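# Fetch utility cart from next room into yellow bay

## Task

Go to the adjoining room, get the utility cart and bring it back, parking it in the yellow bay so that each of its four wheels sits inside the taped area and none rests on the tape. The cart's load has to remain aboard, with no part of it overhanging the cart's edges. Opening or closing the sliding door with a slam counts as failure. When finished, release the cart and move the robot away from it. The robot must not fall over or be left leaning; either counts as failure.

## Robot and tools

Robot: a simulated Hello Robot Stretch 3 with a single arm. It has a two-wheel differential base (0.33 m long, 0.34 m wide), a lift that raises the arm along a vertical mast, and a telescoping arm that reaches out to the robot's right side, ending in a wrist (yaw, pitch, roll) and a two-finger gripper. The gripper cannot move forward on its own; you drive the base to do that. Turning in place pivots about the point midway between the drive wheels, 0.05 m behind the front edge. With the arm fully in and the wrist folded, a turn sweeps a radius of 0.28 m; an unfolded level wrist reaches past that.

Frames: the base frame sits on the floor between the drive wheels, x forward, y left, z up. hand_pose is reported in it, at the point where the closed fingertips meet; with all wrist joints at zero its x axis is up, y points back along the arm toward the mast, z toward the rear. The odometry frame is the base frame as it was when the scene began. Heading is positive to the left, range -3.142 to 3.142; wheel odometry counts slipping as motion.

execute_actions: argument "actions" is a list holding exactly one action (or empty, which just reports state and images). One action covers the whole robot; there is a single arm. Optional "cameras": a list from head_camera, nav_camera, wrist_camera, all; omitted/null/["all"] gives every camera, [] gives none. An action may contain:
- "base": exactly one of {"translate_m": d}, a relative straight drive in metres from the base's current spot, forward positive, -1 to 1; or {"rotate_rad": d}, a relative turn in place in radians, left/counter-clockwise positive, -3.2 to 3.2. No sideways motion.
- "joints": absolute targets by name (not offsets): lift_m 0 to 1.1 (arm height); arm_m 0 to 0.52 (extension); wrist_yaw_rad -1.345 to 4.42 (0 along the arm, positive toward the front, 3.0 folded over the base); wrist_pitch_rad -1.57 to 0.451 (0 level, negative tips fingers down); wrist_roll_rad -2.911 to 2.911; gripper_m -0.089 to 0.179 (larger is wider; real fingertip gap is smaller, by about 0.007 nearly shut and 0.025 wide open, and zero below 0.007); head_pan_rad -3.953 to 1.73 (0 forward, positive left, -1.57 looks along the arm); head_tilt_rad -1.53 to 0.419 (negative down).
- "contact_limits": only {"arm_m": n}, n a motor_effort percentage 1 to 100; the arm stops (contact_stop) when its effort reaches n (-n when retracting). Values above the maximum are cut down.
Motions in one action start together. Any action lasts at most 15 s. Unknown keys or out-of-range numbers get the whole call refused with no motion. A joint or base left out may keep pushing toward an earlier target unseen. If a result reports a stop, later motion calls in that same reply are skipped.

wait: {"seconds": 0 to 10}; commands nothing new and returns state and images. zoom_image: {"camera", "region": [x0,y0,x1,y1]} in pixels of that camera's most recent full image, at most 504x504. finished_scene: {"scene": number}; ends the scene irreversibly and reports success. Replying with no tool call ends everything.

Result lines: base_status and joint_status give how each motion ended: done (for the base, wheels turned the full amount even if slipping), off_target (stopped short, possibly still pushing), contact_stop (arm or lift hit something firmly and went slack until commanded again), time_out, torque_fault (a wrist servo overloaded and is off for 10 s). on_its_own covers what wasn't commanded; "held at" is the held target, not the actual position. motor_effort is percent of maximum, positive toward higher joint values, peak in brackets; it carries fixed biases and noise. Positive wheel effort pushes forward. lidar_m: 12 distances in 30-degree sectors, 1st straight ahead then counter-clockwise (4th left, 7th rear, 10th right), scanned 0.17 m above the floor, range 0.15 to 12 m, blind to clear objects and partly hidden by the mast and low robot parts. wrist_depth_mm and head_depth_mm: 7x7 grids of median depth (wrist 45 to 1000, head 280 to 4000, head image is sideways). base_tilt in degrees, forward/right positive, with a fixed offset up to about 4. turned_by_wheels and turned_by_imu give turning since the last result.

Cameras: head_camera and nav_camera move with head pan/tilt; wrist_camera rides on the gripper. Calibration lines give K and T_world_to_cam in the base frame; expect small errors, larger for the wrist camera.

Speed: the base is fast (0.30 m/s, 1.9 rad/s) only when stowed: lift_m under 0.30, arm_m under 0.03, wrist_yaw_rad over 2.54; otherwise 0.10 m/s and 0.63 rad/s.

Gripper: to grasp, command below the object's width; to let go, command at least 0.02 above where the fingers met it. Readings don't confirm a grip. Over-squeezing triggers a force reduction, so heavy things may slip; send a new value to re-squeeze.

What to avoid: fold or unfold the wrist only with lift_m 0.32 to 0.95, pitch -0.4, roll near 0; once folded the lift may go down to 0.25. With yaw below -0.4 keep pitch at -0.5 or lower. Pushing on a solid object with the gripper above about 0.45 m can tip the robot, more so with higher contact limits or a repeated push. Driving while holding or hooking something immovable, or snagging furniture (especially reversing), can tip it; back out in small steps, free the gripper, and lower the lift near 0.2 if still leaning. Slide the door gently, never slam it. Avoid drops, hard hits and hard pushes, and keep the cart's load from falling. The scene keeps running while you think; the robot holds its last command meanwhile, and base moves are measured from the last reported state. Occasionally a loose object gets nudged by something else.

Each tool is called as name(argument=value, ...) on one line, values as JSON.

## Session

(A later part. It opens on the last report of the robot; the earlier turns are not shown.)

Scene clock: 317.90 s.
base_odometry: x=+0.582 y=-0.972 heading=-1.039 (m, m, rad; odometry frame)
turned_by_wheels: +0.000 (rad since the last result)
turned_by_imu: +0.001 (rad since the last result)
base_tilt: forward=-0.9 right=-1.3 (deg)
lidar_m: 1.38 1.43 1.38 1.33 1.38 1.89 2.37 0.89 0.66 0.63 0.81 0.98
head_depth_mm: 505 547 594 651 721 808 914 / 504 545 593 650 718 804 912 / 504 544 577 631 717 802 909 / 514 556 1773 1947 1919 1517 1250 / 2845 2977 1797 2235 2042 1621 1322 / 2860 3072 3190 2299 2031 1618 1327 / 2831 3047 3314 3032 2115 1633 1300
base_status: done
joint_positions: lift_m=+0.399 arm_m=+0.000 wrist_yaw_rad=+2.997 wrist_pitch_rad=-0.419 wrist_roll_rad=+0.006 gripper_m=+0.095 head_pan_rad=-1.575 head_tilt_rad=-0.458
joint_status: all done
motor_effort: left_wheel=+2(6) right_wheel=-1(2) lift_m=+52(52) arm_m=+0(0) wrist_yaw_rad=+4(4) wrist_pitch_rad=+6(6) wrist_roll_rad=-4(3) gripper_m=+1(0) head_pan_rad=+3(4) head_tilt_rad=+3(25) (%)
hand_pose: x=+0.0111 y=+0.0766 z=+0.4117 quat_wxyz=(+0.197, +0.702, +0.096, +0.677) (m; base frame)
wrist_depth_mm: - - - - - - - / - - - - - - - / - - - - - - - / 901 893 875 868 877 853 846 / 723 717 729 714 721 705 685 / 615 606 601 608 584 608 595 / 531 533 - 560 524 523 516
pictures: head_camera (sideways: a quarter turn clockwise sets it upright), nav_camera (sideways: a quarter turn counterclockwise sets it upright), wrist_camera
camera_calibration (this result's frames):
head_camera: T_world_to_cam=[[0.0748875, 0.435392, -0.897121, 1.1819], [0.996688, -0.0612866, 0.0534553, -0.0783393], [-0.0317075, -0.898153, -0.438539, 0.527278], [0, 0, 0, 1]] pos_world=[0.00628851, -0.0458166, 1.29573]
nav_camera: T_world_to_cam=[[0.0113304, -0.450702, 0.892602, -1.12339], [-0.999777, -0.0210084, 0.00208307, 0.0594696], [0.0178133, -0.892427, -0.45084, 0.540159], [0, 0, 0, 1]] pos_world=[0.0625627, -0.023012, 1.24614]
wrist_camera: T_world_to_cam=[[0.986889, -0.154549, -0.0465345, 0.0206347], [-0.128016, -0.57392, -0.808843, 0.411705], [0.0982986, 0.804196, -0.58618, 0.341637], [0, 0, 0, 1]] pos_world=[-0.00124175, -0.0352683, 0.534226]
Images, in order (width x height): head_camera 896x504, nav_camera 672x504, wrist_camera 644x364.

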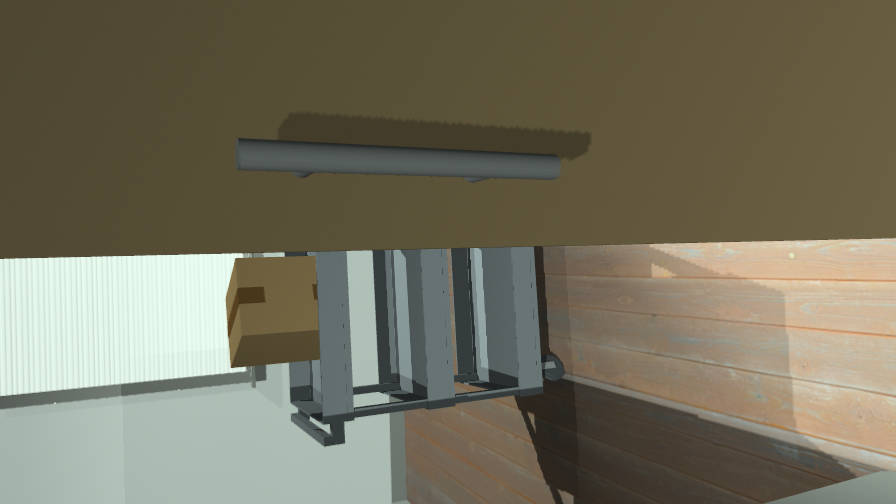

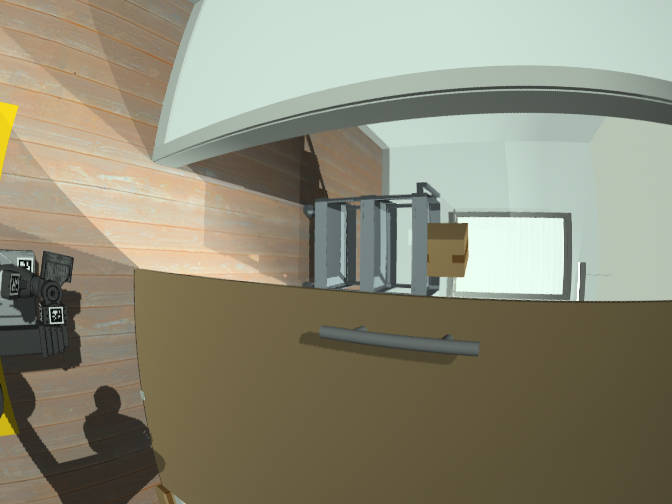

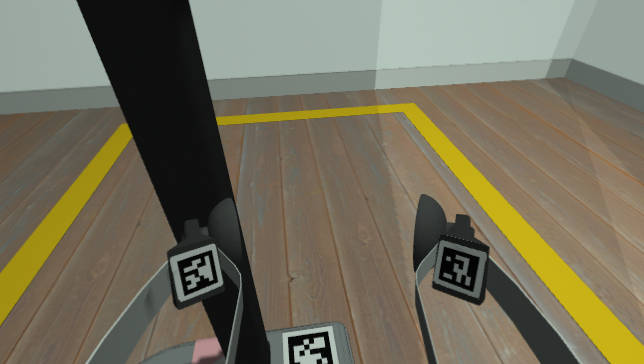

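execute_actions(actions=[{"base":{"translate_m":0.4},"joints":{"lift_m":0.28,"head_pan_rad":0,"head_tilt_rad":-0.9}}], cameras=[])

execute_actions(actions=[{"base":{"rotate_rad":-1.57}}])

Scene clock: 330.70 s.
base_odometry: x=+0.784 y=-1.316 heading=-1.039 (m, m, rad; odometry frame)
turned_by_wheels: +0.000 (rad since the last result)
turned_by_imu: +0.002 (rad since the last result)
base_tilt: forward=-0.9 right=-1.3 (deg)
lidar_m: 0.98 1.02 1.38 1.33 1.38 1.89 2.69 0.89 0.75 0.68 0.72 0.98
head_depth_mm: 853 993 1186 1471 1406 1230 1097 / 849 988 1178 1471 1408 1231 1095 / 848 986 1176 1458 1410 1234 1096 / 845 980 1168 1454 1408 1237 1098 / 843 979 1168 1442 1416 1233 1098 / 840 974 1159 1435 1411 1238 1098 / 838 970 1161 1424 1411 1235 1100
base_status: done
joint_positions: lift_m=+0.281 arm_m=+0.000 wrist_yaw_rad=+2.998 wrist_pitch_rad=-0.419 wrist_roll_rad=+0.006 gripper_m=+0.095 head_pan_rad=-0.007 head_tilt_rad=-0.890
joint_status: all done
motor_effort: left_wheel=+2(7) right_wheel=-1(6) lift_m=+16(51) arm_m=+0(0) wrist_yaw_rad=+3(3) wrist_pitch_rad=+6(6) wrist_roll_rad=-4(4) gripper_m=+1(1) head_pan_rad=+4(51) head_tilt_rad=-4(23) (%)
hand_pose: x=+0.0109 y=+0.0767 z=+0.2932 quat_wxyz=(+0.197, +0.702, +0.097, +0.677) (m; base frame)
wrist_depth_mm: - - - - - - 961 / - - - - - - 980 / 876 898 870 874 841 860 858 / 687 689 670 685 666 668 665 / 563 567 560 558 560 554 546 / 476 496 - - 454 468 460 / 430 - - - 409 405 405
pictures: none
No camera images: the call's "cameras" was empty. Leave "cameras" out to get every camera's image.

Scene clock: 332.87 s.
base_odometry: x=+0.784 y=-1.316 heading=-2.609 (m, m, rad; odometry frame)
turned_by_wheels: -1.570 (rad since the last result)
turned_by_imu: -1.561 (rad since the last result)
base_tilt: forward=-0.9 right=-1.3 (deg)
lidar_m: 0.68 0.72 0.99 0.98 1.02 1.38 1.33 1.38 1.90 2.61 0.89 0.75
head_depth_mm: 2898 2451 1961 1645 1321 1232 1096 / 1985 2095 1960 1638 1402 1231 1096 / 1978 2104 1981 1635 1408 1234 1099 / 1981 1974 1974 1642 1378 1232 1098 / 591 685 808 974 1307 1236 1096 / 578 669 798 987 1295 1237 1099 / 576 669 796 985 1291 1237 1100
base_status: done
joint_positions: lift_m=+0.281 arm_m=+0.000 wrist_yaw_rad=+2.998 wrist_pitch_rad=-0.419 wrist_roll_rad=+0.006 gripper_m=+0.095 head_pan_rad=-0.007 head_tilt_rad=-0.890
joint_status: not commanded
motor_effort: left_wheel=+4(11) right_wheel=-3(8) lift_m=+17(16) arm_m=+0(0) wrist_yaw_rad=+3(3) wrist_pitch_rad=+6(6) wrist_roll_rad=-3(4) gripper_m=+1(1) head_pan_rad=+4(4) head_tilt_rad=-4(4) (%)
hand_pose: x=+0.0109 y=+0.0767 z=+0.2932 quat_wxyz=(+0.197, +0.702, +0.097, +0.677) (m; base frame)
wrist_depth_mm: 850 - 891 927 956 950 675 / 920 - 967 - - 930 700 / 890 871 870 854 851 844 691 / 693 694 681 686 672 680 641 / 570 556 558 552 546 555 558 / 471 491 - - 448 465 467 / 425 - - - 413 401 396
pictures: head_camera (sideways: a quarter turn clockwise sets it upright), nav_camera (sideways: a quarter turn counterclockwise sets it upright), wrist_camera
camera_calibration (this result's frames):
head_camera: T_world_to_cam=[[-0.77047, 0.0784464, -0.632631, 0.84229], [0.0813112, 0.996387, 0.0245248, -0.035069], [0.63227, -0.0325444, -0.774065, 0.959699], [0, 0, 0, 1]] pos_world=[0.0450216, 0.000100523, 1.27659]
nav_camera: T_world_to_cam=[[0.782771, 0.00774829, 0.622262, -0.775709], [0.0166586, -0.999825, -0.00850601, 0.0670533], [0.622087, 0.0170243, -0.782763, 0.968248], [0, 0, 0, 1]] pos_world=[0.00375046, 0.0565682, 1.24117]
wrist_camera: T_world_to_cam=[[0.987012, -0.153754, -0.0465404, 0.0152322], [-0.127505, -0.57358, -0.809165, 0.31592], [0.0977181, 0.80459, -0.585735, 0.271949], [0, 0, 0, 1]] pos_world=[-0.00132714, -0.0352595, 0.415631]
Images, in order (width x height): head_camera 896x504, nav_camera 672x504, wrist_camera 644x364.

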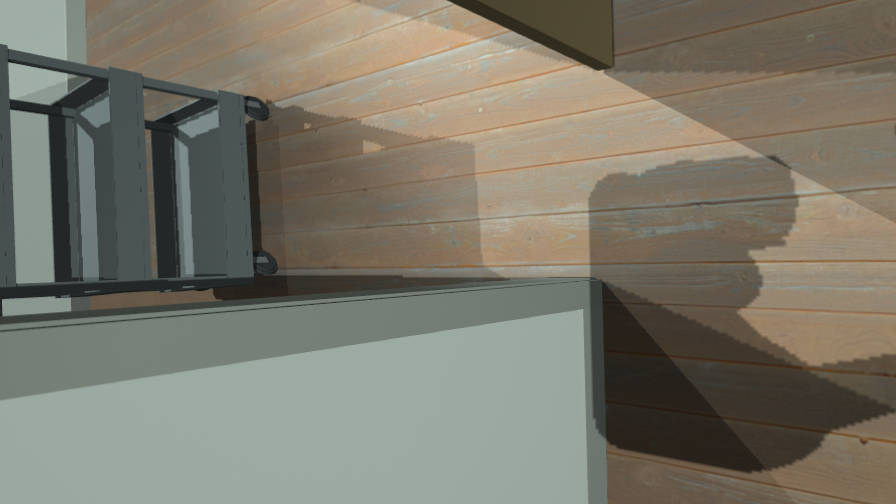

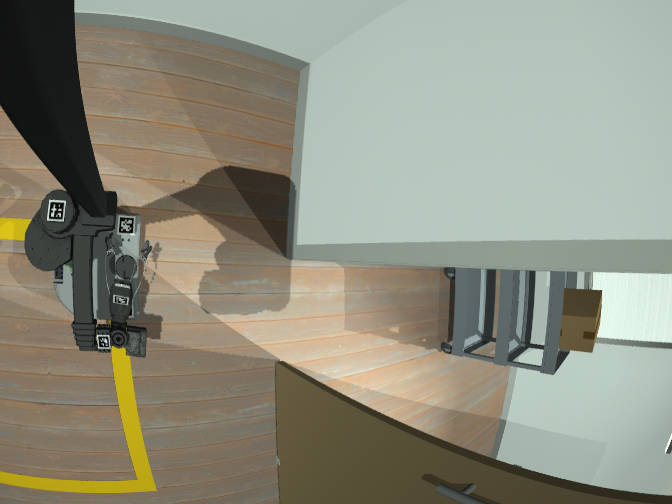

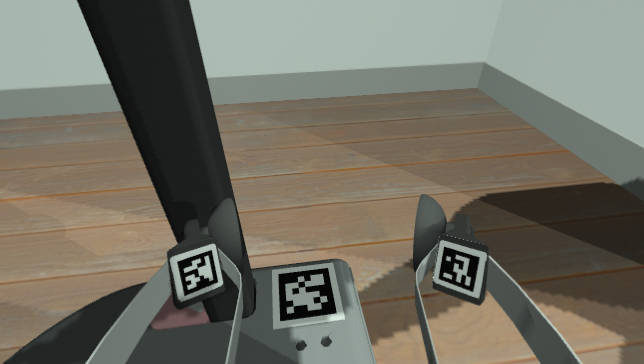

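execute_actions(actions=[{"base":{"rotate_rad":1.565},"joints":{"lift_m":0.9}}], cameras=[])

execute_actions(actions=[{"base":{"translate_m":-0.47},"joints":{"wrist_yaw_rad":0.3,"gripper_m":0.0}}], cameras=[])

execute_actions(actions=[{"joints":{"lift_m":1.0,"wrist_pitch_rad":0,"arm_m":0.12,"head_pan_rad":-1.4,"head_tilt_rad":-0.5}}])

Scene clock: 350.97 s.
base_odometry: x=+0.784 y=-1.316 heading=-1.044 (m, m, rad; odometry frame)
turned_by_wheels: +1.565 (rad since the last result)
turned_by_imu: +1.562 (rad since the last result)
base_tilt: forward=-0.9 right=-1.3 (deg)
lidar_m: 0.98 1.02 1.38 1.33 1.38 1.89 2.71 0.90 0.75 0.68 0.72 0.98
head_depth_mm: 854 990 1185 1477 1413 1229 1095 / 851 991 1178 1475 1405 1232 1095 / 848 984 1174 1455 1412 1231 1100 / 845 981 1168 1449 1414 1234 1097 / 843 977 1168 1449 1410 1235 1098 / 841 971 1158 1435 1413 1232 1099 / 838 969 1156 1429 1416 1237 1100
base_status: done
joint_positions: lift_m=+0.899 arm_m=+0.000 wrist_yaw_rad=+2.998 wrist_pitch_rad=-0.419 wrist_roll_rad=+0.006 gripper_m=+0.095 head_pan_rad=-0.007 head_tilt_rad=-0.890
joint_status: all done
motor_effort: left_wheel=-2(7) right_wheel=+3(9) lift_m=+52(57) arm_m=+0(0) wrist_yaw_rad=+3(3) wrist_pitch_rad=+6(6) wrist_roll_rad=-4(4) gripper_m=-1(1) head_pan_rad=+5(4) head_tilt_rad=-4(3) (%)
hand_pose: x=+0.0109 y=+0.0768 z=+0.9118 quat_wxyz=(+0.197, +0.702, +0.096, +0.677) (m; base frame)
wrist_depth_mm: - - - - - - 963 / - - - - - - - / - - - - - - - / - - - - - - - / - - - - - - - / - - - - - - - / - - - - - - 962
pictures: none
No camera images: the call's "cameras" was empty. Leave "cameras" out to get every camera's image.

Scene clock: 357.00 s.
base_odometry: x=+0.548 y=-0.910 heading=-1.044 (m, m, rad; odometry frame)
turned_by_wheels: +0.000 (rad since the last result)
turned_by_imu: +0.002 (rad since the last result)
base_tilt: forward=-0.9 right=-1.3 (deg)
lidar_m: 1.45 1.50 1.38 1.33 1.38 1.89 2.30 0.90 0.66 0.63 0.85 0.98
head_depth_mm: 1275 1489 1726 1646 1404 1230 1095 / 1273 1482 1763 1642 1408 1230 1095 / 1271 1470 1753 1647 1406 1233 1098 / 1262 1465 1749 1645 1414 1232 1099 / 1262 1466 1738 1645 1408 1238 1095 / 1253 1457 1731 1651 1412 1240 1102 / 1255 1458 1733 1657 1403 1237 1098
base_status: done
joint_positions: lift_m=+0.899 arm_m=+0.000 wrist_yaw_rad=+0.303 wrist_pitch_rad=-0.419 wrist_roll_rad=+0.006 gripper_m=+0.000 head_pan_rad=-0.007 head_tilt_rad=-0.890
joint_status: all done
motor_effort: left_wheel=-3(7) right_wheel=+4(4) lift_m=+52(52) arm_m=+0(0) wrist_yaw_rad=-4(5) wrist_pitch_rad=+6(6) wrist_roll_rad=-3(4) gripper_m=-2(85) head_pan_rad=+5(5) head_tilt_rad=-4(4) (%)
hand_pose: x=+0.0454 y=-0.3594 z=+0.9118 quat_wxyz=(+0.704, +0.250, -0.663, -0.042) (m; base frame)
wrist_depth_mm: 558 553 - - 339 311 292 / 627 600 - - 373 342 317 / 727 649 - - 407 372 345 / 880 745 - - 452 410 375 / - 876 - - 494 453 414 / - - - - 556 511 460 / - - - - 690 579 514
pictures: none
No camera images: the call's "cameras" was empty. Leave "cameras" out to get every camera's image.

Scene clock: 359.13 s.
base_odometry: x=+0.548 y=-0.910 heading=-1.044 (m, m, rad; odometry frame)
turned_by_wheels: +0.000 (rad since the last result)
turned_by_imu: +0.001 (rad since the last result)
base_tilt: forward=-0.9 right=-1.3 (deg)
lidar_m: 1.45 1.51 1.38 1.33 1.38 1.89 2.30 0.90 0.66 0.63 0.86 0.98
head_depth_mm: 486 527 573 - - 807 918 / 493 527 567 - - 825 945 / 505 550 591 - 768 841 970 / 2867 3016 2190 2256 1963 1545 1277 / 2947 3205 2330 2440 1964 1550 1277 / 2971 3198 3442 2743 1982 1552 1287 / 2731 2810 2848 2635 1060 1082 1193
base_status: not commanded
joint_positions: lift_m=+0.999 arm_m=+0.120 wrist_yaw_rad=+0.302 wrist_pitch_rad=-0.022 wrist_roll_rad=+0.006 gripper_m=+0.000 head_pan_rad=-1.393 head_tilt_rad=-0.507
joint_status: all done
motor_effort: left_wheel=-2(2) right_wheel=+3(4) lift_m=+52(51) arm_m=+5(5) wrist_yaw_rad=-2(3) wrist_pitch_rad=+7(8) wrist_roll_rad=-4(4) gripper_m=-2(2) head_pan_rad=-3(48) head_tilt_rad=+3(24) (%)
hand_pose: x=+0.0546 y=-0.5088 z=+1.1084 quat_wxyz=(+0.698, +0.114, -0.700, +0.098) (m; base frame)
wrist_depth_mm: 438 - - - 240 215 207 / 453 - - - 249 225 213 / 467 - - - 257 232 222 / 481 597 - - 270 243 228 / 507 580 - - 275 252 234 / 556 601 - - 214 263 243 / 589 610 - - 305 274 251
pictures: head_camera (sideways: a quarter turn clockwise sets it upright), nav_camera (sideways: a quarter turn counterclockwise sets it upright), wrist_camera
camera_calibration (this result's frames):
head_camera: T_world_to_cam=[[-0.0127333, 0.48452, -0.874687, 1.15318], [0.9918, 0.117366, 0.0505752, -0.0745566], [0.127163, -0.866871, -0.482042, 0.582915], [0, 0, 0, 1]] pos_world=[0.0145034, -0.044675, 1.29343]
nav_camera: T_world_to_cam=[[0.100256, -0.483759, 0.86944, -1.09372], [-0.979499, -0.201446, 0.000862076, 0.0609355], [0.174728, -0.851702, -0.494038, 0.59541], [0, 0, 0, 1]] pos_world=[0.0653035, -0.00970913, 1.24503]
wrist_camera: T_world_to_cam=[[-0.951186, -0.305096, -0.0465026, -0.0512103], [-0.0262121, 0.23, -0.972838, 1.23005], [0.307505, -0.92413, -0.22677, -0.0725732], [0, 0, 0, 1]] pos_world=[0.0058482, -0.365601, 1.1778]
Images, in order (width x height): head_camera 896x504, nav_camera 672x504, wrist_camera 644x364.

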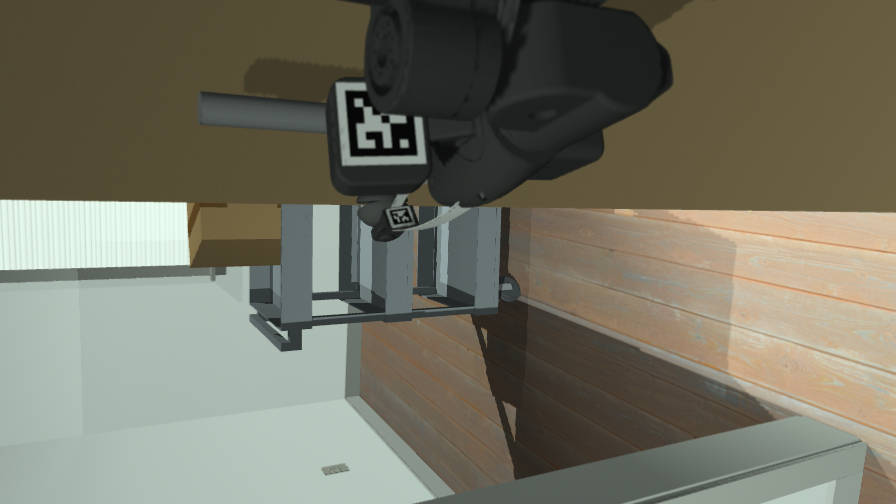

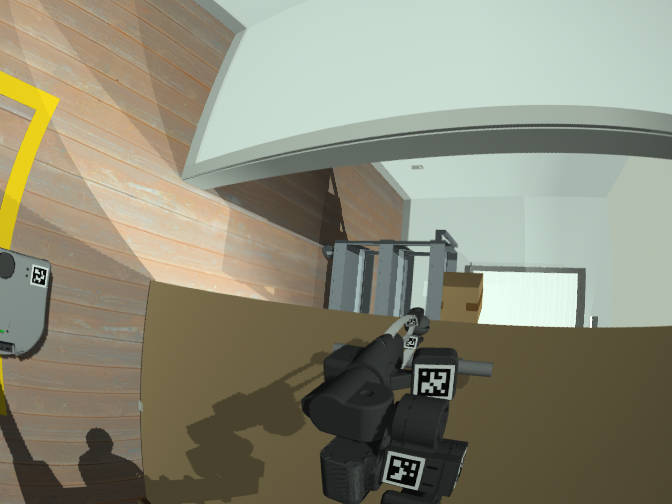

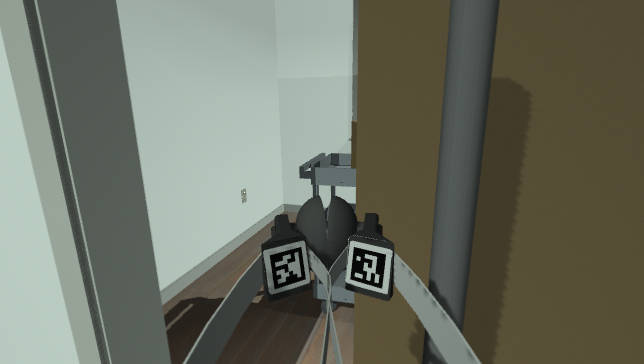

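Back 0.17 more.

execute_actions(actions=[{"base":{"translate_m":-0.18},"joints":{"arm_m":0.06}}], cameras=[])

execute_actions(actions=[{"joints":{"arm_m":0.22}}], cameras=["wrist_camera"])

execute_actions(actions=[{"base":{"translate_m":0.14}}], cameras=["wrist_camera","head_camera"])

Scene clock: 367.50 s.
base_odometry: x=+0.458 y=-0.754 heading=-1.044 (m, m, rad; odometry frame)
turned_by_wheels: +0.000 (rad since the last result)
turned_by_imu: +0.002 (rad since the last result)
base_tilt: forward=-0.9 right=-1.3 (deg)
lidar_m: 1.63 1.70 1.38 1.33 1.38 1.89 2.12 0.90 0.66 0.64 0.66 0.97
head_depth_mm: 487 527 577 617 - - 933 / 493 536 584 - - - 951 / 501 545 595 - - 848 970 / 509 554 608 680 759 862 1003 / 516 554 598 667 776 905 1190 / 529 592 3455 2547 1969 1560 1285 / 2950 3149 3165 2714 1979 1564 1284
base_status: done
joint_positions: lift_m=+0.999 arm_m=+0.060 wrist_yaw_rad=+0.302 wrist_pitch_rad=-0.022 wrist_roll_rad=+0.006 gripper_m=+0.000 head_pan_rad=-1.393 head_tilt_rad=-0.507
joint_status: all done
motor_effort: left_wheel=-2(7) right_wheel=+4(5) lift_m=+52(52) arm_m=+0(1) wrist_yaw_rad=-2(3) wrist_pitch_rad=+7(7) wrist_roll_rad=-3(3) gripper_m=-2(2) head_pan_rad=-4(4) head_tilt_rad=+4(3) (%)
hand_pose: x=+0.0546 y=-0.4494 z=+1.1084 quat_wxyz=(+0.698, +0.114, -0.700, +0.098) (m; base frame)
wrist_depth_mm: 591 - 344 318 291 271 252 / 593 - 356 328 303 279 261 / 609 - 374 343 316 287 269 / 609 - 394 358 325 299 279 / 638 - - - 335 309 286 / 665 - - 393 343 322 297 / 683 - 451 408 374 332 309
pictures: none
No camera images: the call's "cameras" was empty. Leave "cameras" out to get every camera's image.

Scene clock: 369.93 s.
base_odometry: x=+0.458 y=-0.754 heading=-1.044 (m, m, rad; odometry frame)
turned_by_wheels: +0.000 (rad since the last result)
turned_by_imu: +0.001 (rad since the last result)
base_tilt: forward=-1.0 right=-1.3 (deg)
lidar_m: 1.63 1.70 1.38 1.33 1.38 1.89 2.12 0.90 0.66 0.63 0.66 0.97
head_depth_mm: 487 528 - - 708 801 917 / 493 536 - - 729 820 945 / 501 545 583 675 740 840 972 / 509 554 607 674 758 861 1002 / 517 555 599 668 773 904 1191 / 529 592 3470 2593 1982 1553 1279 / 2939 3111 3196 2731 1993 1564 1288
base_status: not commanded
joint_positions: lift_m=+0.999 arm_m=+0.220 wrist_yaw_rad=+0.302 wrist_pitch_rad=-0.022 wrist_roll_rad=+0.006 gripper_m=+0.000 head_pan_rad=-1.393 head_tilt_rad=-0.507
joint_status: all done
motor_effort: left_wheel=-2(2) right_wheel=+3(4) lift_m=+52(52) arm_m=+5(4) wrist_yaw_rad=-2(2) wrist_pitch_rad=+7(7) wrist_roll_rad=-3(4) gripper_m=-2(3) head_pan_rad=-4(4) head_tilt_rad=+4(3) (%)
hand_pose: x=+0.0545 y=-0.6088 z=+1.1084 quat_wxyz=(+0.698, +0.114, -0.700, +0.098) (m; base frame)
wrist_depth_mm: 138 197 180 165 152 141 131 / 142 201 187 172 158 146 135 / - 185 196 178 164 151 140 / - 218 206 185 170 156 144 / - 225 217 - 174 161 149 / - 173 233 203 179 167 154 / 633 185 233 213 195 174 159
pictures: wrist_camera
camera_calibration (this result's frames):
wrist_camera: T_world_to_cam=[[-0.951276, -0.304814, -0.0465024, -0.0816187], [-0.0261417, 0.23, -0.972839, 1.25305], [0.307231, -0.924223, -0.226762, -0.165033], [0, 0, 0, 1]] pos_world=[0.00581816, -0.465607, 1.1778]
Images, in order (width x height): wrist_camera 644x364.

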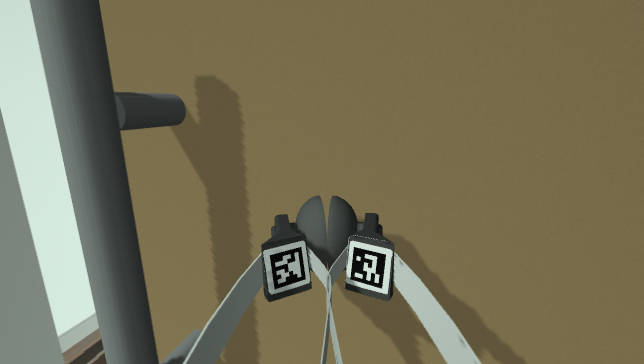

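Scene clock: 372.53 s.
base_odometry: x=+0.528 y=-0.875 heading=-1.045 (m, m, rad; odometry frame)
turned_by_wheels: +0.000 (rad since the last result)
turned_by_imu: -0.016 (rad since the last result)
base_tilt: forward=-1.0 right=-1.3 (deg)
lidar_m: 1.49 1.55 1.39 1.33 1.37 1.86 2.26 0.91 0.66 0.63 0.88 0.97
head_depth_mm: 486 528 - - 709 799 920 / 493 535 - - 725 816 940 / 499 539 569 658 735 836 969 / 506 546 598 662 750 868 1012 / 2887 3143 2192 2316 1966 1548 1278 / 2959 3217 3485 2727 1973 1555 1282 / 2897 2962 3016 2747 1980 1207 1218
base_status: done
joint_positions: lift_m=+0.999 arm_m=+0.220 wrist_yaw_rad=+0.277 wrist_pitch_rad=-0.021 wrist_roll_rad=+0.006 gripper_m=+0.000 head_pan_rad=-1.393 head_tilt_rad=-0.507
joint_status: not commanded
on_its_own: wrist_yaw_rad is at rest, and its effort (+26) is outside its rest range (-12 to +12)
motor_effort: left_wheel=-4(17) right_wheel=+8(34) lift_m=+52(53) arm_m=+4(5) wrist_yaw_rad=+26(69) wrist_pitch_rad=+7(7) wrist_roll_rad=-3(4) gripper_m=-3(7) head_pan_rad=-4(4) head_tilt_rad=+3(3) (%)
hand_pose: x=+0.0485 y=-0.6107 z=+1.1085 quat_wxyz=(+0.700, +0.106, -0.701, +0.090) (m; base frame)
wrist_depth_mm: - - 106 160 150 140 132 / - - 110 166 155 145 135 / - - 115 172 160 149 140 / - - 119 180 166 156 145 / 520 - 125 - 172 161 150 / 521 - 216 197 177 167 155 / 524 - 137 206 190 173 161
pictures: head_camera (sideways: a quarter turn clockwise sets it upright), wrist_camera
camera_calibration (this result's frames):
head_camera: T_world_to_cam=[[-0.0126376, 0.484472, -0.874716, 1.15321], [0.99182, 0.117192, 0.0505787, -0.0745613], [0.127014, -0.866922, -0.48199, 0.582849], [0, 0, 0, 1]] pos_world=[0.0144956, -0.044677, 1.29343]
wrist_camera: T_world_to_cam=[[-0.958431, -0.281509, -0.0464976, -0.0733166], [-0.0204119, 0.230196, -0.97293, 1.25338], [0.284592, -0.931538, -0.226373, -0.168751], [0, 0, 0, 1]] pos_world=[0.00334003, -0.46636, 1.17784]
Images, in order (width x height): head_camera 896x504, wrist_camera 644x364.

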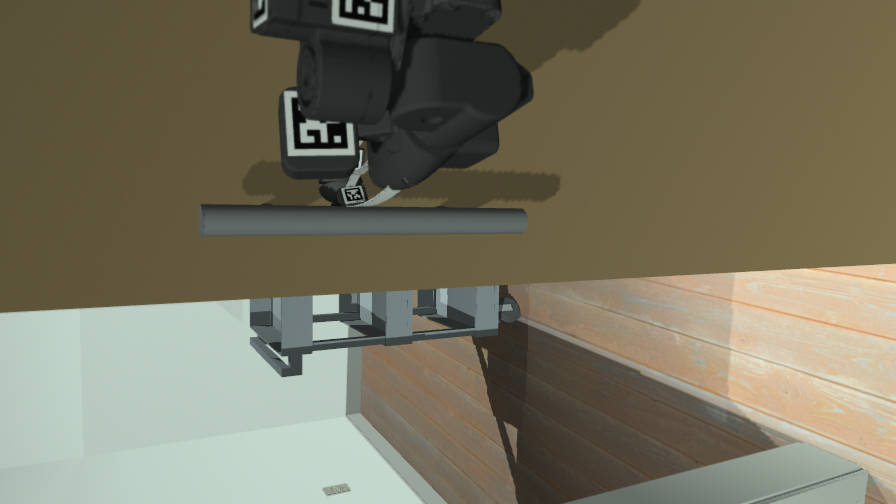

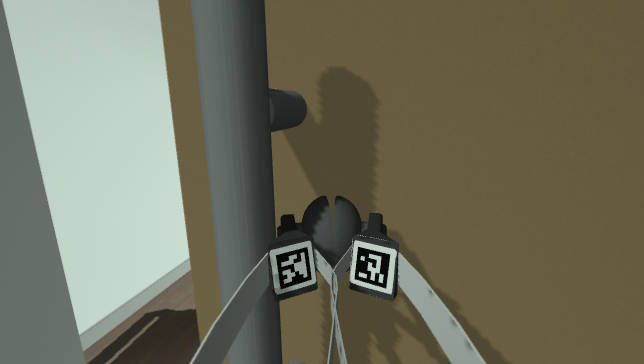

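execute_actions(actions=[{"base":{"translate_m":-0.05},"joints":{"arm_m":0.1}}], cameras=[])

execute_actions(actions=[{"base":{"translate_m":-1.0},"joints":{"wrist_yaw_rad":0,"lift_m":0.3,"wrist_pitch_rad":-1.5,"wrist_roll_rad":1.57,"gripper_m":0.095,"head_pan_rad":-1.57,"head_tilt_rad":-0.9}}], cameras=[])

execute_actions(actions=[{"joints":{"arm_m":0.44}}])

Scene clock: 383.93 s.
base_odometry: x=+0.503 y=-0.832 heading=-1.045 (m, m, rad; odometry frame)
turned_by_wheels: +0.000 (rad since the last result)
turned_by_imu: +0.002 (rad since the last result)
base_tilt: forward=-0.9 right=-1.3 (deg)
lidar_m: 1.54 1.59 1.38 1.33 1.37 1.86 2.21 0.91 0.66 0.63 0.65 0.94
head_depth_mm: 487 529 579 - - 826 923 / 494 536 578 - - 837 947 / 500 544 589 - 757 840 971 / 508 544 585 646 754 858 999 / 515 558 623 709 1760 1460 1253 / 2961 3211 3485 2696 1971 1560 1286 / 2905 3039 3113 2705 1979 1556 1255
base_status: done
joint_positions: lift_m=+0.999 arm_m=+0.100 wrist_yaw_rad=+0.298 wrist_pitch_rad=-0.021 wrist_roll_rad=+0.006 gripper_m=+0.000 head_pan_rad=-1.393 head_tilt_rad=-0.507
joint_status: all done
motor_effort: left_wheel=+0(8) right_wheel=+1(6) lift_m=+52(53) arm_m=+0(2) wrist_yaw_rad=+2(26) wrist_pitch_rad=+7(7) wrist_roll_rad=-3(3) gripper_m=-2(4) head_pan_rad=-3(4) head_tilt_rad=+3(3) (%)
hand_pose: x=+0.0536 y=-0.4897 z=+1.1085 quat_wxyz=(+0.699, +0.113, -0.700, +0.097) (m; base frame)
wrist_depth_mm: 529 - 302 274 256 239 224 / 538 - 314 285 266 248 231 / 543 - 330 294 277 255 239 / 545 - - 306 285 265 245 / 554 - - - 295 274 255 / 576 - - 337 301 286 262 / 602 - - 343 326 295 272
pictures: none
No camera images: the call's "cameras" was empty. Leave "cameras" out to get every camera's image.

Scene clock: 395.17 s.
base_odometry: x=+0.001 y=+0.033 heading=-1.045 (m, m, rad; odometry frame)
turned_by_wheels: +0.000 (rad since the last result)
turned_by_imu: +0.004 (rad since the last result)
base_tilt: forward=-0.9 right=-1.3 (deg)
lidar_m: 2.54 1.89 1.37 1.31 1.36 1.27 1.22 1.02 0.74 0.66 0.67 0.91
head_depth_mm: 608 706 841 1051 1294 1232 1100 / 606 702 840 1040 1298 1234 1095 / 603 700 835 1035 1296 1263 1097 / 601 695 832 1029 1294 1236 1097 / 600 695 829 990 1288 1233 1099 / 576 661 754 935 1224 1241 1096 / 545 632 751 928 1216 1239 1097
base_status: done
joint_positions: lift_m=+0.301 arm_m=+0.100 wrist_yaw_rad=+0.003 wrist_pitch_rad=-1.492 wrist_roll_rad=+1.562 gripper_m=+0.095 head_pan_rad=-1.563 head_tilt_rad=-0.889
joint_status: all done
motor_effort: left_wheel=+0(4) right_wheel=+1(4) lift_m=+16(49) arm_m=+0(1) wrist_yaw_rad=-3(6) wrist_pitch_rad=-2(7) wrist_roll_rad=+4(4) gripper_m=-1(85) head_pan_rad=-4(24) head_tilt_rad=-4(25) (%)
hand_pose: x=-0.0216 y=-0.2410 z=+0.1820 quat_wxyz=(+0.004, +0.004, -0.734, -0.679) (m; base frame)
wrist_depth_mm: 329 323 319 312 305 - - / 338 334 324 321 316 - - / 350 345 339 329 330 - - / 366 356 352 342 338 - - / 373 369 363 360 349 - - / 391 386 377 367 361 - - / 412 396 391 381 372 368 362
pictures: none
No camera images: the call's "cameras" was empty. Leave "cameras" out to get every camera's image.

Scene clock: 398.87 s.
base_odometry: x=+0.001 y=+0.033 heading=-1.045 (m, m, rad; odometry frame)
turned_by_wheels: +0.000 (rad since the last result)
turned_by_imu: +0.001 (rad since the last result)
base_tilt: forward=-0.9 right=-1.3 (deg)
lidar_m: 2.54 1.89 1.37 1.31 1.36 1.27 1.22 1.02 0.74 0.66 0.67 0.91
head_depth_mm: 607 706 843 1048 1295 1233 1097 / 604 702 839 1041 1293 1230 1113 / 603 700 835 1018 1291 1231 1115 / 600 697 831 1025 1298 1238 1115 / 599 695 828 988 1290 1237 1096 / 575 663 755 934 1225 1239 1097 / 544 632 750 930 1215 1235 1101
base_status: not commanded
joint_positions: lift_m=+0.301 arm_m=+0.440 wrist_yaw_rad=+0.001 wrist_pitch_rad=-1.493 wrist_roll_rad=+1.564 gripper_m=+0.095 head_pan_rad=-1.563 head_tilt_rad=-0.889
joint_status: all done
motor_effort: left_wheel=+0(0) right_wheel=+2(1) lift_m=+16(16) arm_m=+5(5) wrist_yaw_rad=-1(4) wrist_pitch_rad=-2(2) wrist_roll_rad=+4(4) gripper_m=+0(0) head_pan_rad=-4(4) head_tilt_rad=-5(4) (%)
hand_pose: x=-0.0215 y=-0.5802 z=+0.1820 quat_wxyz=(+0.003, +0.003, -0.734, -0.679) (m; base frame)
wrist_depth_mm: 160 216 241 309 305 305 296 / 160 216 250 315 315 310 305 / 160 216 258 330 326 318 313 / 160 215 264 343 334 331 326 / 160 216 274 349 348 339 334 / 160 203 285 366 362 344 346 / 160 242 312 383 375 367 358
pictures: head_camera (sideways: a quarter turn clockwise sets it upright), nav_camera (sideways: a quarter turn counterclockwise sets it upright), wrist_camera
camera_calibration (this result's frames):
head_camera: T_world_to_cam=[[0.0671806, 0.770812, -0.63351, 0.838325], [0.997469, -0.0667089, 0.0246098, -0.0407683], [-0.0232912, -0.63356, -0.773343, 0.96276], [0, 0, 0, 1]] pos_world=[0.00676973, -0.0389448, 1.27663]
nav_camera: T_world_to_cam=[[0.0191848, -0.781864, 0.623154, -0.772213], [-0.999475, -0.0312824, -0.00847926, 0.0732169], [0.0261234, -0.622664, -0.782053, 0.970961], [0, 0, 0, 1]] pos_world=[0.0626284, 0.00310701, 1.24117]
wrist_camera: T_world_to_cam=[[0.0328233, 0.995728, -0.086304, 0.594726], [0.978342, -0.0143521, 0.206498, 0.00847324], [0.204377, -0.0912127, -0.974633, 0.291932], [0, 0, 0, 1]] pos_world=[-0.0874747, -0.565436, 0.334104]
Images, in order (width x height): head_camera 896x504, nav_camera 672x504, wrist_camera 644x364.

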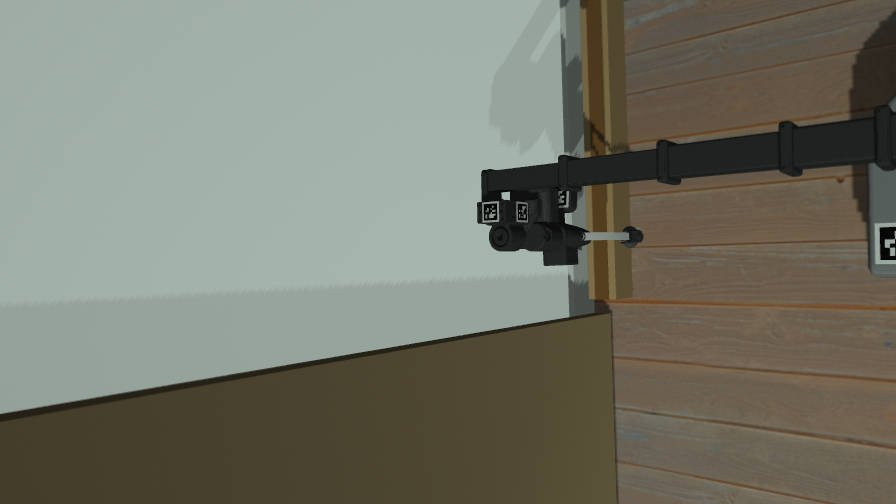

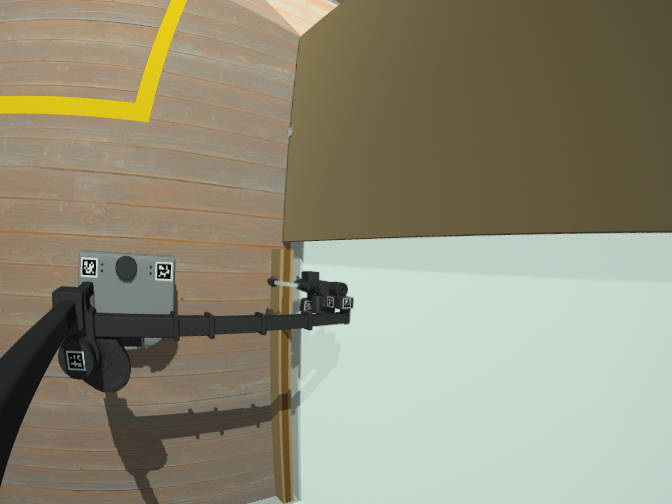

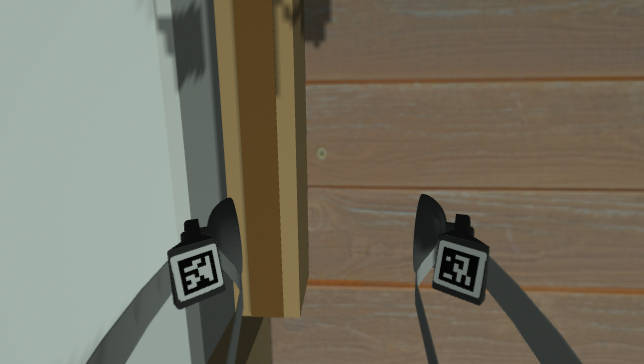

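execute_actions(actions=[{"joints":{"arm_m":0.42,"lift_m":0.17}}], cameras=[])

execute_actions(actions=[{"joints":{"arm_m":0.25,"lift_m":0.19}}], cameras=["head_camera"])

Scene clock: 405.50 s.
base_odometry: x=+0.001 y=+0.033 heading=-1.045 (m, m, rad; odometry frame)
turned_by_wheels: +0.000 (rad since the last result)
turned_by_imu: +0.000 (rad since the last result)
base_tilt: forward=-1.0 right=-1.4 (deg)
lidar_m: 2.54 1.90 1.37 1.31 1.36 1.27 1.22 1.02 0.73 0.66 0.67 0.91
head_depth_mm: 609 706 845 1049 1295 1234 1097 / 605 703 840 1045 1295 1232 1107 / 604 701 836 1037 1295 1245 1116 / 602 698 833 1030 1297 1235 1116 / 600 695 829 994 1291 1237 1097 / 576 664 757 936 1223 1234 1101 / 545 632 753 928 1214 1237 1101
base_status: not commanded
joint_positions: lift_m=+0.204 arm_m=+0.420 wrist_yaw_rad=+0.001 wrist_pitch_rad=-1.488 wrist_roll_rad=+1.565 gripper_m=+0.095 head_pan_rad=-1.563 head_tilt_rad=-0.889
joint_status: lift_m contact_stop (moved -0.097 of -0.131); the others done
on_its_own: lift_m is slack since a contact_stop, until your next command for it (your +0.170 is given up)
motor_effort: left_wheel=+1(2) right_wheel=+0(4) lift_m=+31(29) arm_m=+2(1) wrist_yaw_rad=-2(1) wrist_pitch_rad=-3(4) wrist_roll_rad=+3(3) gripper_m=-4(5) head_pan_rad=-4(3) head_tilt_rad=-4(5) (%)
hand_pose: x=-0.0215 y=-0.5619 z=+0.0852 quat_wxyz=(+0.003, +0.002, -0.736, -0.677) (m; base frame)
wrist_depth_mm: 164 156 156 222 219 215 210 / 164 162 160 230 227 223 218 / 165 167 167 237 234 229 225 / 167 174 172 247 241 237 233 / 172 187 189 255 252 244 240 / 176 196 194 265 260 252 248 / 175 195 191 274 268 265 256
pictures: none
No camera images: the call's "cameras" was empty. Leave "cameras" out to get every camera's image.

not run: a stop came earlier in this reply.

execute_actions(actions=[{"joints":{"arm_m":0.25,"lift_m":0.18}}], cameras=["head_camera"])

Scene clock: 411.90 s.
base_odometry: x=+0.001 y=+0.033 heading=-1.045 (m, m, rad; odometry frame)
turned_by_wheels: +0.000 (rad since the last result)
turned_by_imu: +0.001 (rad since the last result)
base_tilt: forward=-1.0 right=-1.3 (deg)
lidar_m: 2.53 1.89 1.37 1.31 1.35 1.27 1.22 1.02 0.74 0.66 0.67 0.91
head_depth_mm: 607 705 844 1048 1323 1231 1097 / 605 704 840 1048 1321 1224 1105 / 603 700 836 1038 1332 1215 1115 / 600 698 833 1031 1328 1204 1111 / 599 696 826 993 1288 1217 1099 / 575 662 756 931 1223 1232 1095 / 545 632 752 929 1216 1240 1097
base_status: not commanded
joint_positions: lift_m=+0.204 arm_m=+0.250 wrist_yaw_rad=+0.001 wrist_pitch_rad=-1.446 wrist_roll_rad=+1.566 gripper_m=+0.095 head_pan_rad=-1.563 head_tilt_rad=-0.889
joint_status: lift_m contact_stop (moved +0.000 of -0.024); the others done
on_its_own: lift_m is slack since a contact_stop, until your next command for it (your +0.180 is given up)
motor_effort: left_wheel=+1(2) right_wheel=+1(0) lift_m=+34(36) arm_m=-2(2) wrist_yaw_rad=-1(1) wrist_pitch_rad=-16(17) wrist_roll_rad=+2(3) gripper_m=-8(8) head_pan_rad=-4(4) head_tilt_rad=-4(4) (%)
hand_pose: x=-0.0215 y=-0.4030 z=+0.0854 quat_wxyz=(+0.003, +0.002, -0.749, -0.662) (m; base frame)
wrist_depth_mm: 164 160 226 223 215 210 205 / 251 164 232 232 223 216 211 / 260 169 225 237 231 222 216 / 273 176 214 245 238 230 224 / 283 183 229 255 248 236 230 / 295 285 213 266 255 243 240 / 300 198 194 271 266 257 244
pictures: head_camera (sideways: a quarter turn clockwise sets it upright)
camera_calibration (this result's frames):
head_camera: T_world_to_cam=[[0.067273, 0.771284, -0.632926, 0.837563], [0.997461, -0.0668519, 0.0245533, -0.0406946], [-0.0233747, -0.63297, -0.773823, 0.963385], [0, 0, 0, 1]] pos_world=[0.00676473, -0.0389257, 1.2766]
Images, in order (width x height): head_camera 896x504.

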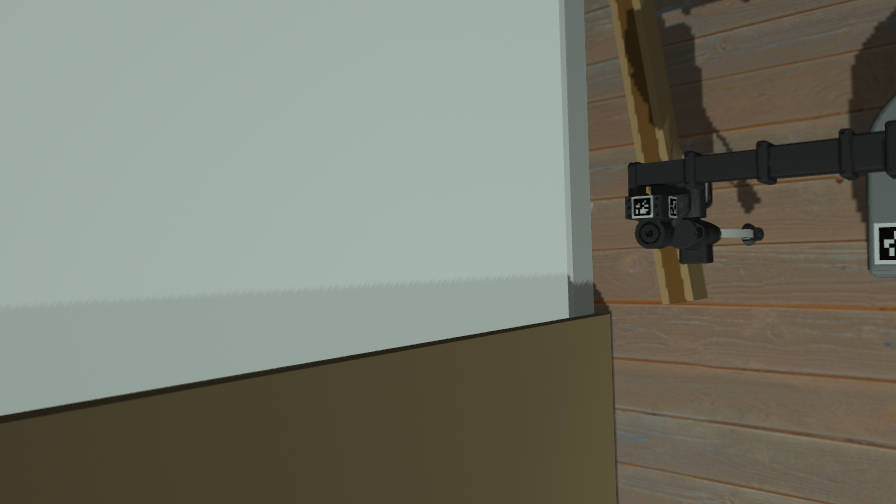

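execute_actions(actions=[{"joints":{"arm_m":0.17}}], cameras=[])

execute_actions(actions=[{"joints":{"arm_m":0.1,"lift_m":0.45,"wrist_pitch_rad":0,"wrist_roll_rad":0,"gripper_m":0}}], cameras=[])

execute_actions(actions=[{"base":{"translate_m":1.0}}], cameras=[])

execute_actions(actions=[{"base":{"translate_m":0.12},"joints":{"wrist_yaw_rad":-0.2}}], cameras=["wrist_camera","head_camera"])

Scene clock: 421.00 s.
base_odometry: x=+0.001 y=+0.033 heading=-1.045 (m, m, rad; odometry frame)
turned_by_wheels: +0.000 (rad since the last result)
turned_by_imu: +0.001 (rad since the last result)
base_tilt: forward=-0.9 right=-1.3 (deg)
lidar_m: 2.53 1.90 1.37 1.31 1.36 1.27 1.22 1.02 0.73 0.66 0.67 0.91
head_depth_mm: 607 707 845 1050 1330 1232 1099 / 606 702 839 1046 1319 1223 1095 / 603 700 835 1039 1327 1215 1112 / 600 698 832 1030 1327 1199 1107 / 600 694 829 994 1291 1218 1098 / 575 662 754 936 1225 1235 1099 / 544 631 752 928 1213 1239 1102
base_status: not commanded
joint_positions: lift_m=+0.204 arm_m=+0.170 wrist_yaw_rad=+0.001 wrist_pitch_rad=-1.493 wrist_roll_rad=+1.566 gripper_m=+0.095 head_pan_rad=-1.563 head_tilt_rad=-0.889
joint_status: all done
on_its_own: lift_m is slack since a contact_stop, until your next command for it (your +0.180 is given up)
motor_effort: left_wheel=+0(1) right_wheel=+1(1) lift_m=+34(34) arm_m=+0(2) wrist_yaw_rad=-2(1) wrist_pitch_rad=-2(16) wrist_roll_rad=+3(2) gripper_m=+0(8) head_pan_rad=-4(4) head_tilt_rad=-4(4) (%)
hand_pose: x=-0.0215 y=-0.3109 z=+0.0853 quat_wxyz=(+0.003, +0.002, -0.734, -0.679) (m; base frame)
wrist_depth_mm: 208 231 226 222 218 216 - / 207 238 233 230 225 222 - / 201 244 242 238 233 227 - / 196 248 249 246 241 237 - / 191 252 257 252 249 244 - / 189 228 270 262 259 - - / 195 272 278 271 268 263 -
pictures: none
No camera images: the call's "cameras" was empty. Leave "cameras" out to get every camera's image.

Scene clock: 424.07 s.
base_odometry: x=+0.001 y=+0.033 heading=-1.045 (m, m, rad; odometry frame)
turned_by_wheels: +0.000 (rad since the last result)
turned_by_imu: +0.001 (rad since the last result)
base_tilt: forward=-0.9 right=-1.3 (deg)
lidar_m: 2.54 1.89 1.37 1.31 1.36 1.27 1.22 1.02 0.74 0.66 0.67 0.91
head_depth_mm: 607 707 845 1048 1326 1233 1095 / 605 704 840 1043 1326 1223 - / 605 700 834 1037 1330 - 1115 / 601 697 833 1033 1330 1191 1117 / 598 695 831 992 1289 1217 1098 / 574 662 757 933 1225 1237 1100 / 545 631 752 927 1214 1237 1098
base_status: not commanded
joint_positions: lift_m=+0.449 arm_m=+0.100 wrist_yaw_rad=+0.001 wrist_pitch_rad=-0.022 wrist_roll_rad=+0.008 gripper_m=+0.000 head_pan_rad=-1.563 head_tilt_rad=-0.889
joint_status: all done
motor_effort: left_wheel=+0(1) right_wheel=+1(1) lift_m=+52(55) arm_m=-1(0) wrist_yaw_rad=-1(2) wrist_pitch_rad=+7(6) wrist_roll_rad=-4(5) gripper_m=-2(86) head_pan_rad=-4(4) head_tilt_rad=-4(4) (%)
hand_pose: x=-0.0211 y=-0.5009 z=+0.5583 quat_wxyz=(+0.705, +0.008, -0.709, -0.008) (m; base frame)
wrist_depth_mm: 274 279 328 328 329 331 331 / 284 286 335 340 340 343 342 / 297 299 353 353 359 357 358 / 307 308 370 365 366 370 373 / 321 323 382 - 388 388 387 / 340 335 395 402 402 409 406 / 351 353 417 420 420 422 430
pictures: none
No camera images: the call's "cameras" was empty. Leave "cameras" out to get every camera's image.

Scene clock: 435.13 s.
base_odometry: x=+0.503 y=-0.832 heading=-1.045 (m, m, rad; odometry frame)
turned_by_wheels: +0.000 (rad since the last result)
turned_by_imu: +0.001 (rad since the last result)
base_tilt: forward=-1.0 right=-1.3 (deg)
lidar_m: 1.54 1.59 1.39 1.33 1.37 1.86 2.21 0.92 0.66 0.63 0.65 0.94
head_depth_mm: 541 628 752 936 1240 1231 1099 / 538 625 749 928 1228 1255 - / 536 623 746 922 1216 - 1114 / 534 620 741 920 1203 1213 1116 / 532 619 737 913 1199 1238 1101 / 506 586 733 1535 1406 1235 1099 / 529 1689 1975 1647 1413 1239 1098
base_status: done
joint_positions: lift_m=+0.449 arm_m=+0.100 wrist_yaw_rad=+0.001 wrist_pitch_rad=-0.022 wrist_roll_rad=+0.008 gripper_m=+0.000 head_pan_rad=-1.563 head_tilt_rad=-0.889
joint_status: not commanded
motor_effort: left_wheel=+0(5) right_wheel=+0(5) lift_m=+52(53) arm_m=+0(1) wrist_yaw_rad=-2(2) wrist_pitch_rad=+7(7) wrist_roll_rad=-4(5) gripper_m=-2(2) head_pan_rad=-3(4) head_tilt_rad=-4(4) (%)
hand_pose: x=-0.0211 y=-0.5009 z=+0.5583 quat_wxyz=(+0.705, +0.008, -0.709, -0.008) (m; base frame)
wrist_depth_mm: - 259 262 262 263 261 262 / - 269 269 269 272 272 273 / - 282 280 279 283 281 283 / - 289 294 292 293 293 296 / - 303 303 - 308 308 307 / - 318 318 321 321 320 322 / 842 332 332 332 334 335 337
pictures: none
No camera images: the call's "cameras" was empty. Leave "cameras" out to get every camera's image.

Scene clock: 437.40 s.
base_odometry: x=+0.563 y=-0.936 heading=-1.045 (m, m, rad; odometry frame)
turned_by_wheels: +0.000 (rad since the last result)
turned_by_imu: +0.000 (rad since the last result)
base_tilt: forward=-0.9 right=-1.3 (deg)
lidar_m: 1.42 1.47 1.39 1.33 1.38 1.86 2.33 0.91 0.66 0.63 0.83 0.96
head_depth_mm: 538 626 746 931 1235 1228 1094 / 536 622 744 927 1225 1254 - / 533 621 741 918 1208 - 1114 / 503 590 737 915 1199 1235 1115 / 530 629 800 1576 1374 1236 1098 / 1969 2108 1968 1652 1414 1241 1099 / 2851 2388 1985 1647 1368 1238 1098
base_status: done
joint_positions: lift_m=+0.449 arm_m=+0.100 wrist_yaw_rad=-0.197 wrist_pitch_rad=-0.022 wrist_roll_rad=+0.008 gripper_m=+0.000 head_pan_rad=-1.563 head_tilt_rad=-0.889
joint_status: all done
motor_effort: left_wheel=+0(4) right_wheel=+0(5) lift_m=+53(52) arm_m=+0(1) wrist_yaw_rad=-3(5) wrist_pitch_rad=+7(7) wrist_roll_rad=-4(4) gripper_m=-2(3) head_pan_rad=-4(4) head_tilt_rad=-4(4) (%)
hand_pose: x=-0.0715 y=-0.4960 z=+0.5583 quat_wxyz=(+0.700, -0.062, -0.707, -0.077) (m; base frame)
wrist_depth_mm: - 238 252 268 283 298 323 / - 248 261 277 292 311 336 / - 257 272 286 308 324 350 / - 265 280 298 318 341 367 / - 281 290 - 336 356 389 / - 294 304 326 353 379 413 / 856 793 321 341 362 397 436
pictures: head_camera (sideways: a quarter turn clockwise sets it upright), wrist_camera
camera_calibration (this result's frames):
head_camera: T_world_to_cam=[[0.0672809, 0.771284, -0.632926, 0.837563], [0.99746, -0.066862, 0.0245533, -0.0406946], [-0.0233812, -0.63297, -0.773823, 0.963385], [0, 0, 0, 1]] pos_world=[0.00676433, -0.0389257, 1.2766]
wrist_camera: T_world_to_cam=[[-0.981103, 0.187426, -0.0480477, 0.0501543], [0.0886111, 0.214488, -0.972699, 0.689094], [-0.172004, -0.958575, -0.227043, -0.19792], [0, 0, 0, 1]] pos_world=[-0.0458978, -0.346924, 0.627755]
Images, in order (width x height): head_camera 896x504, wrist_camera 644x364.

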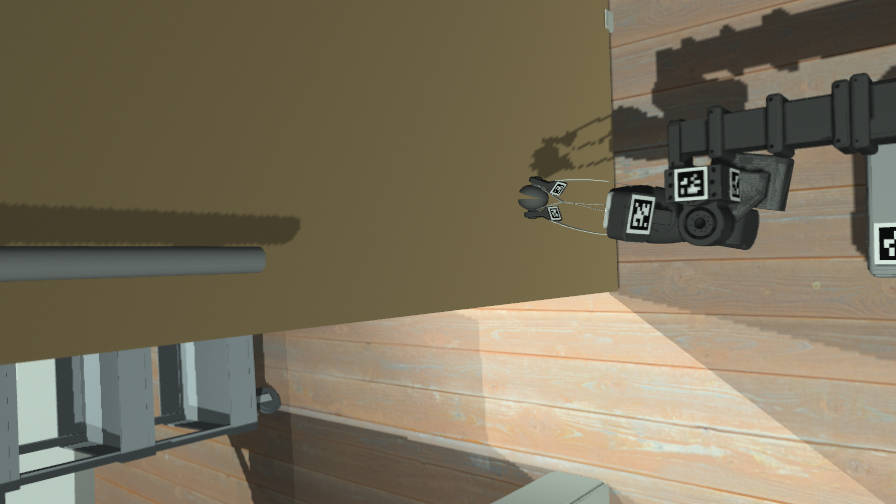

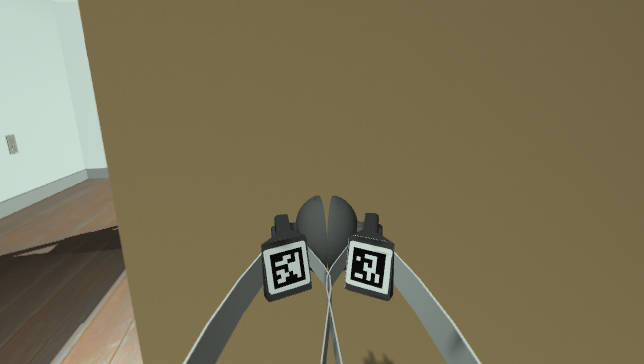

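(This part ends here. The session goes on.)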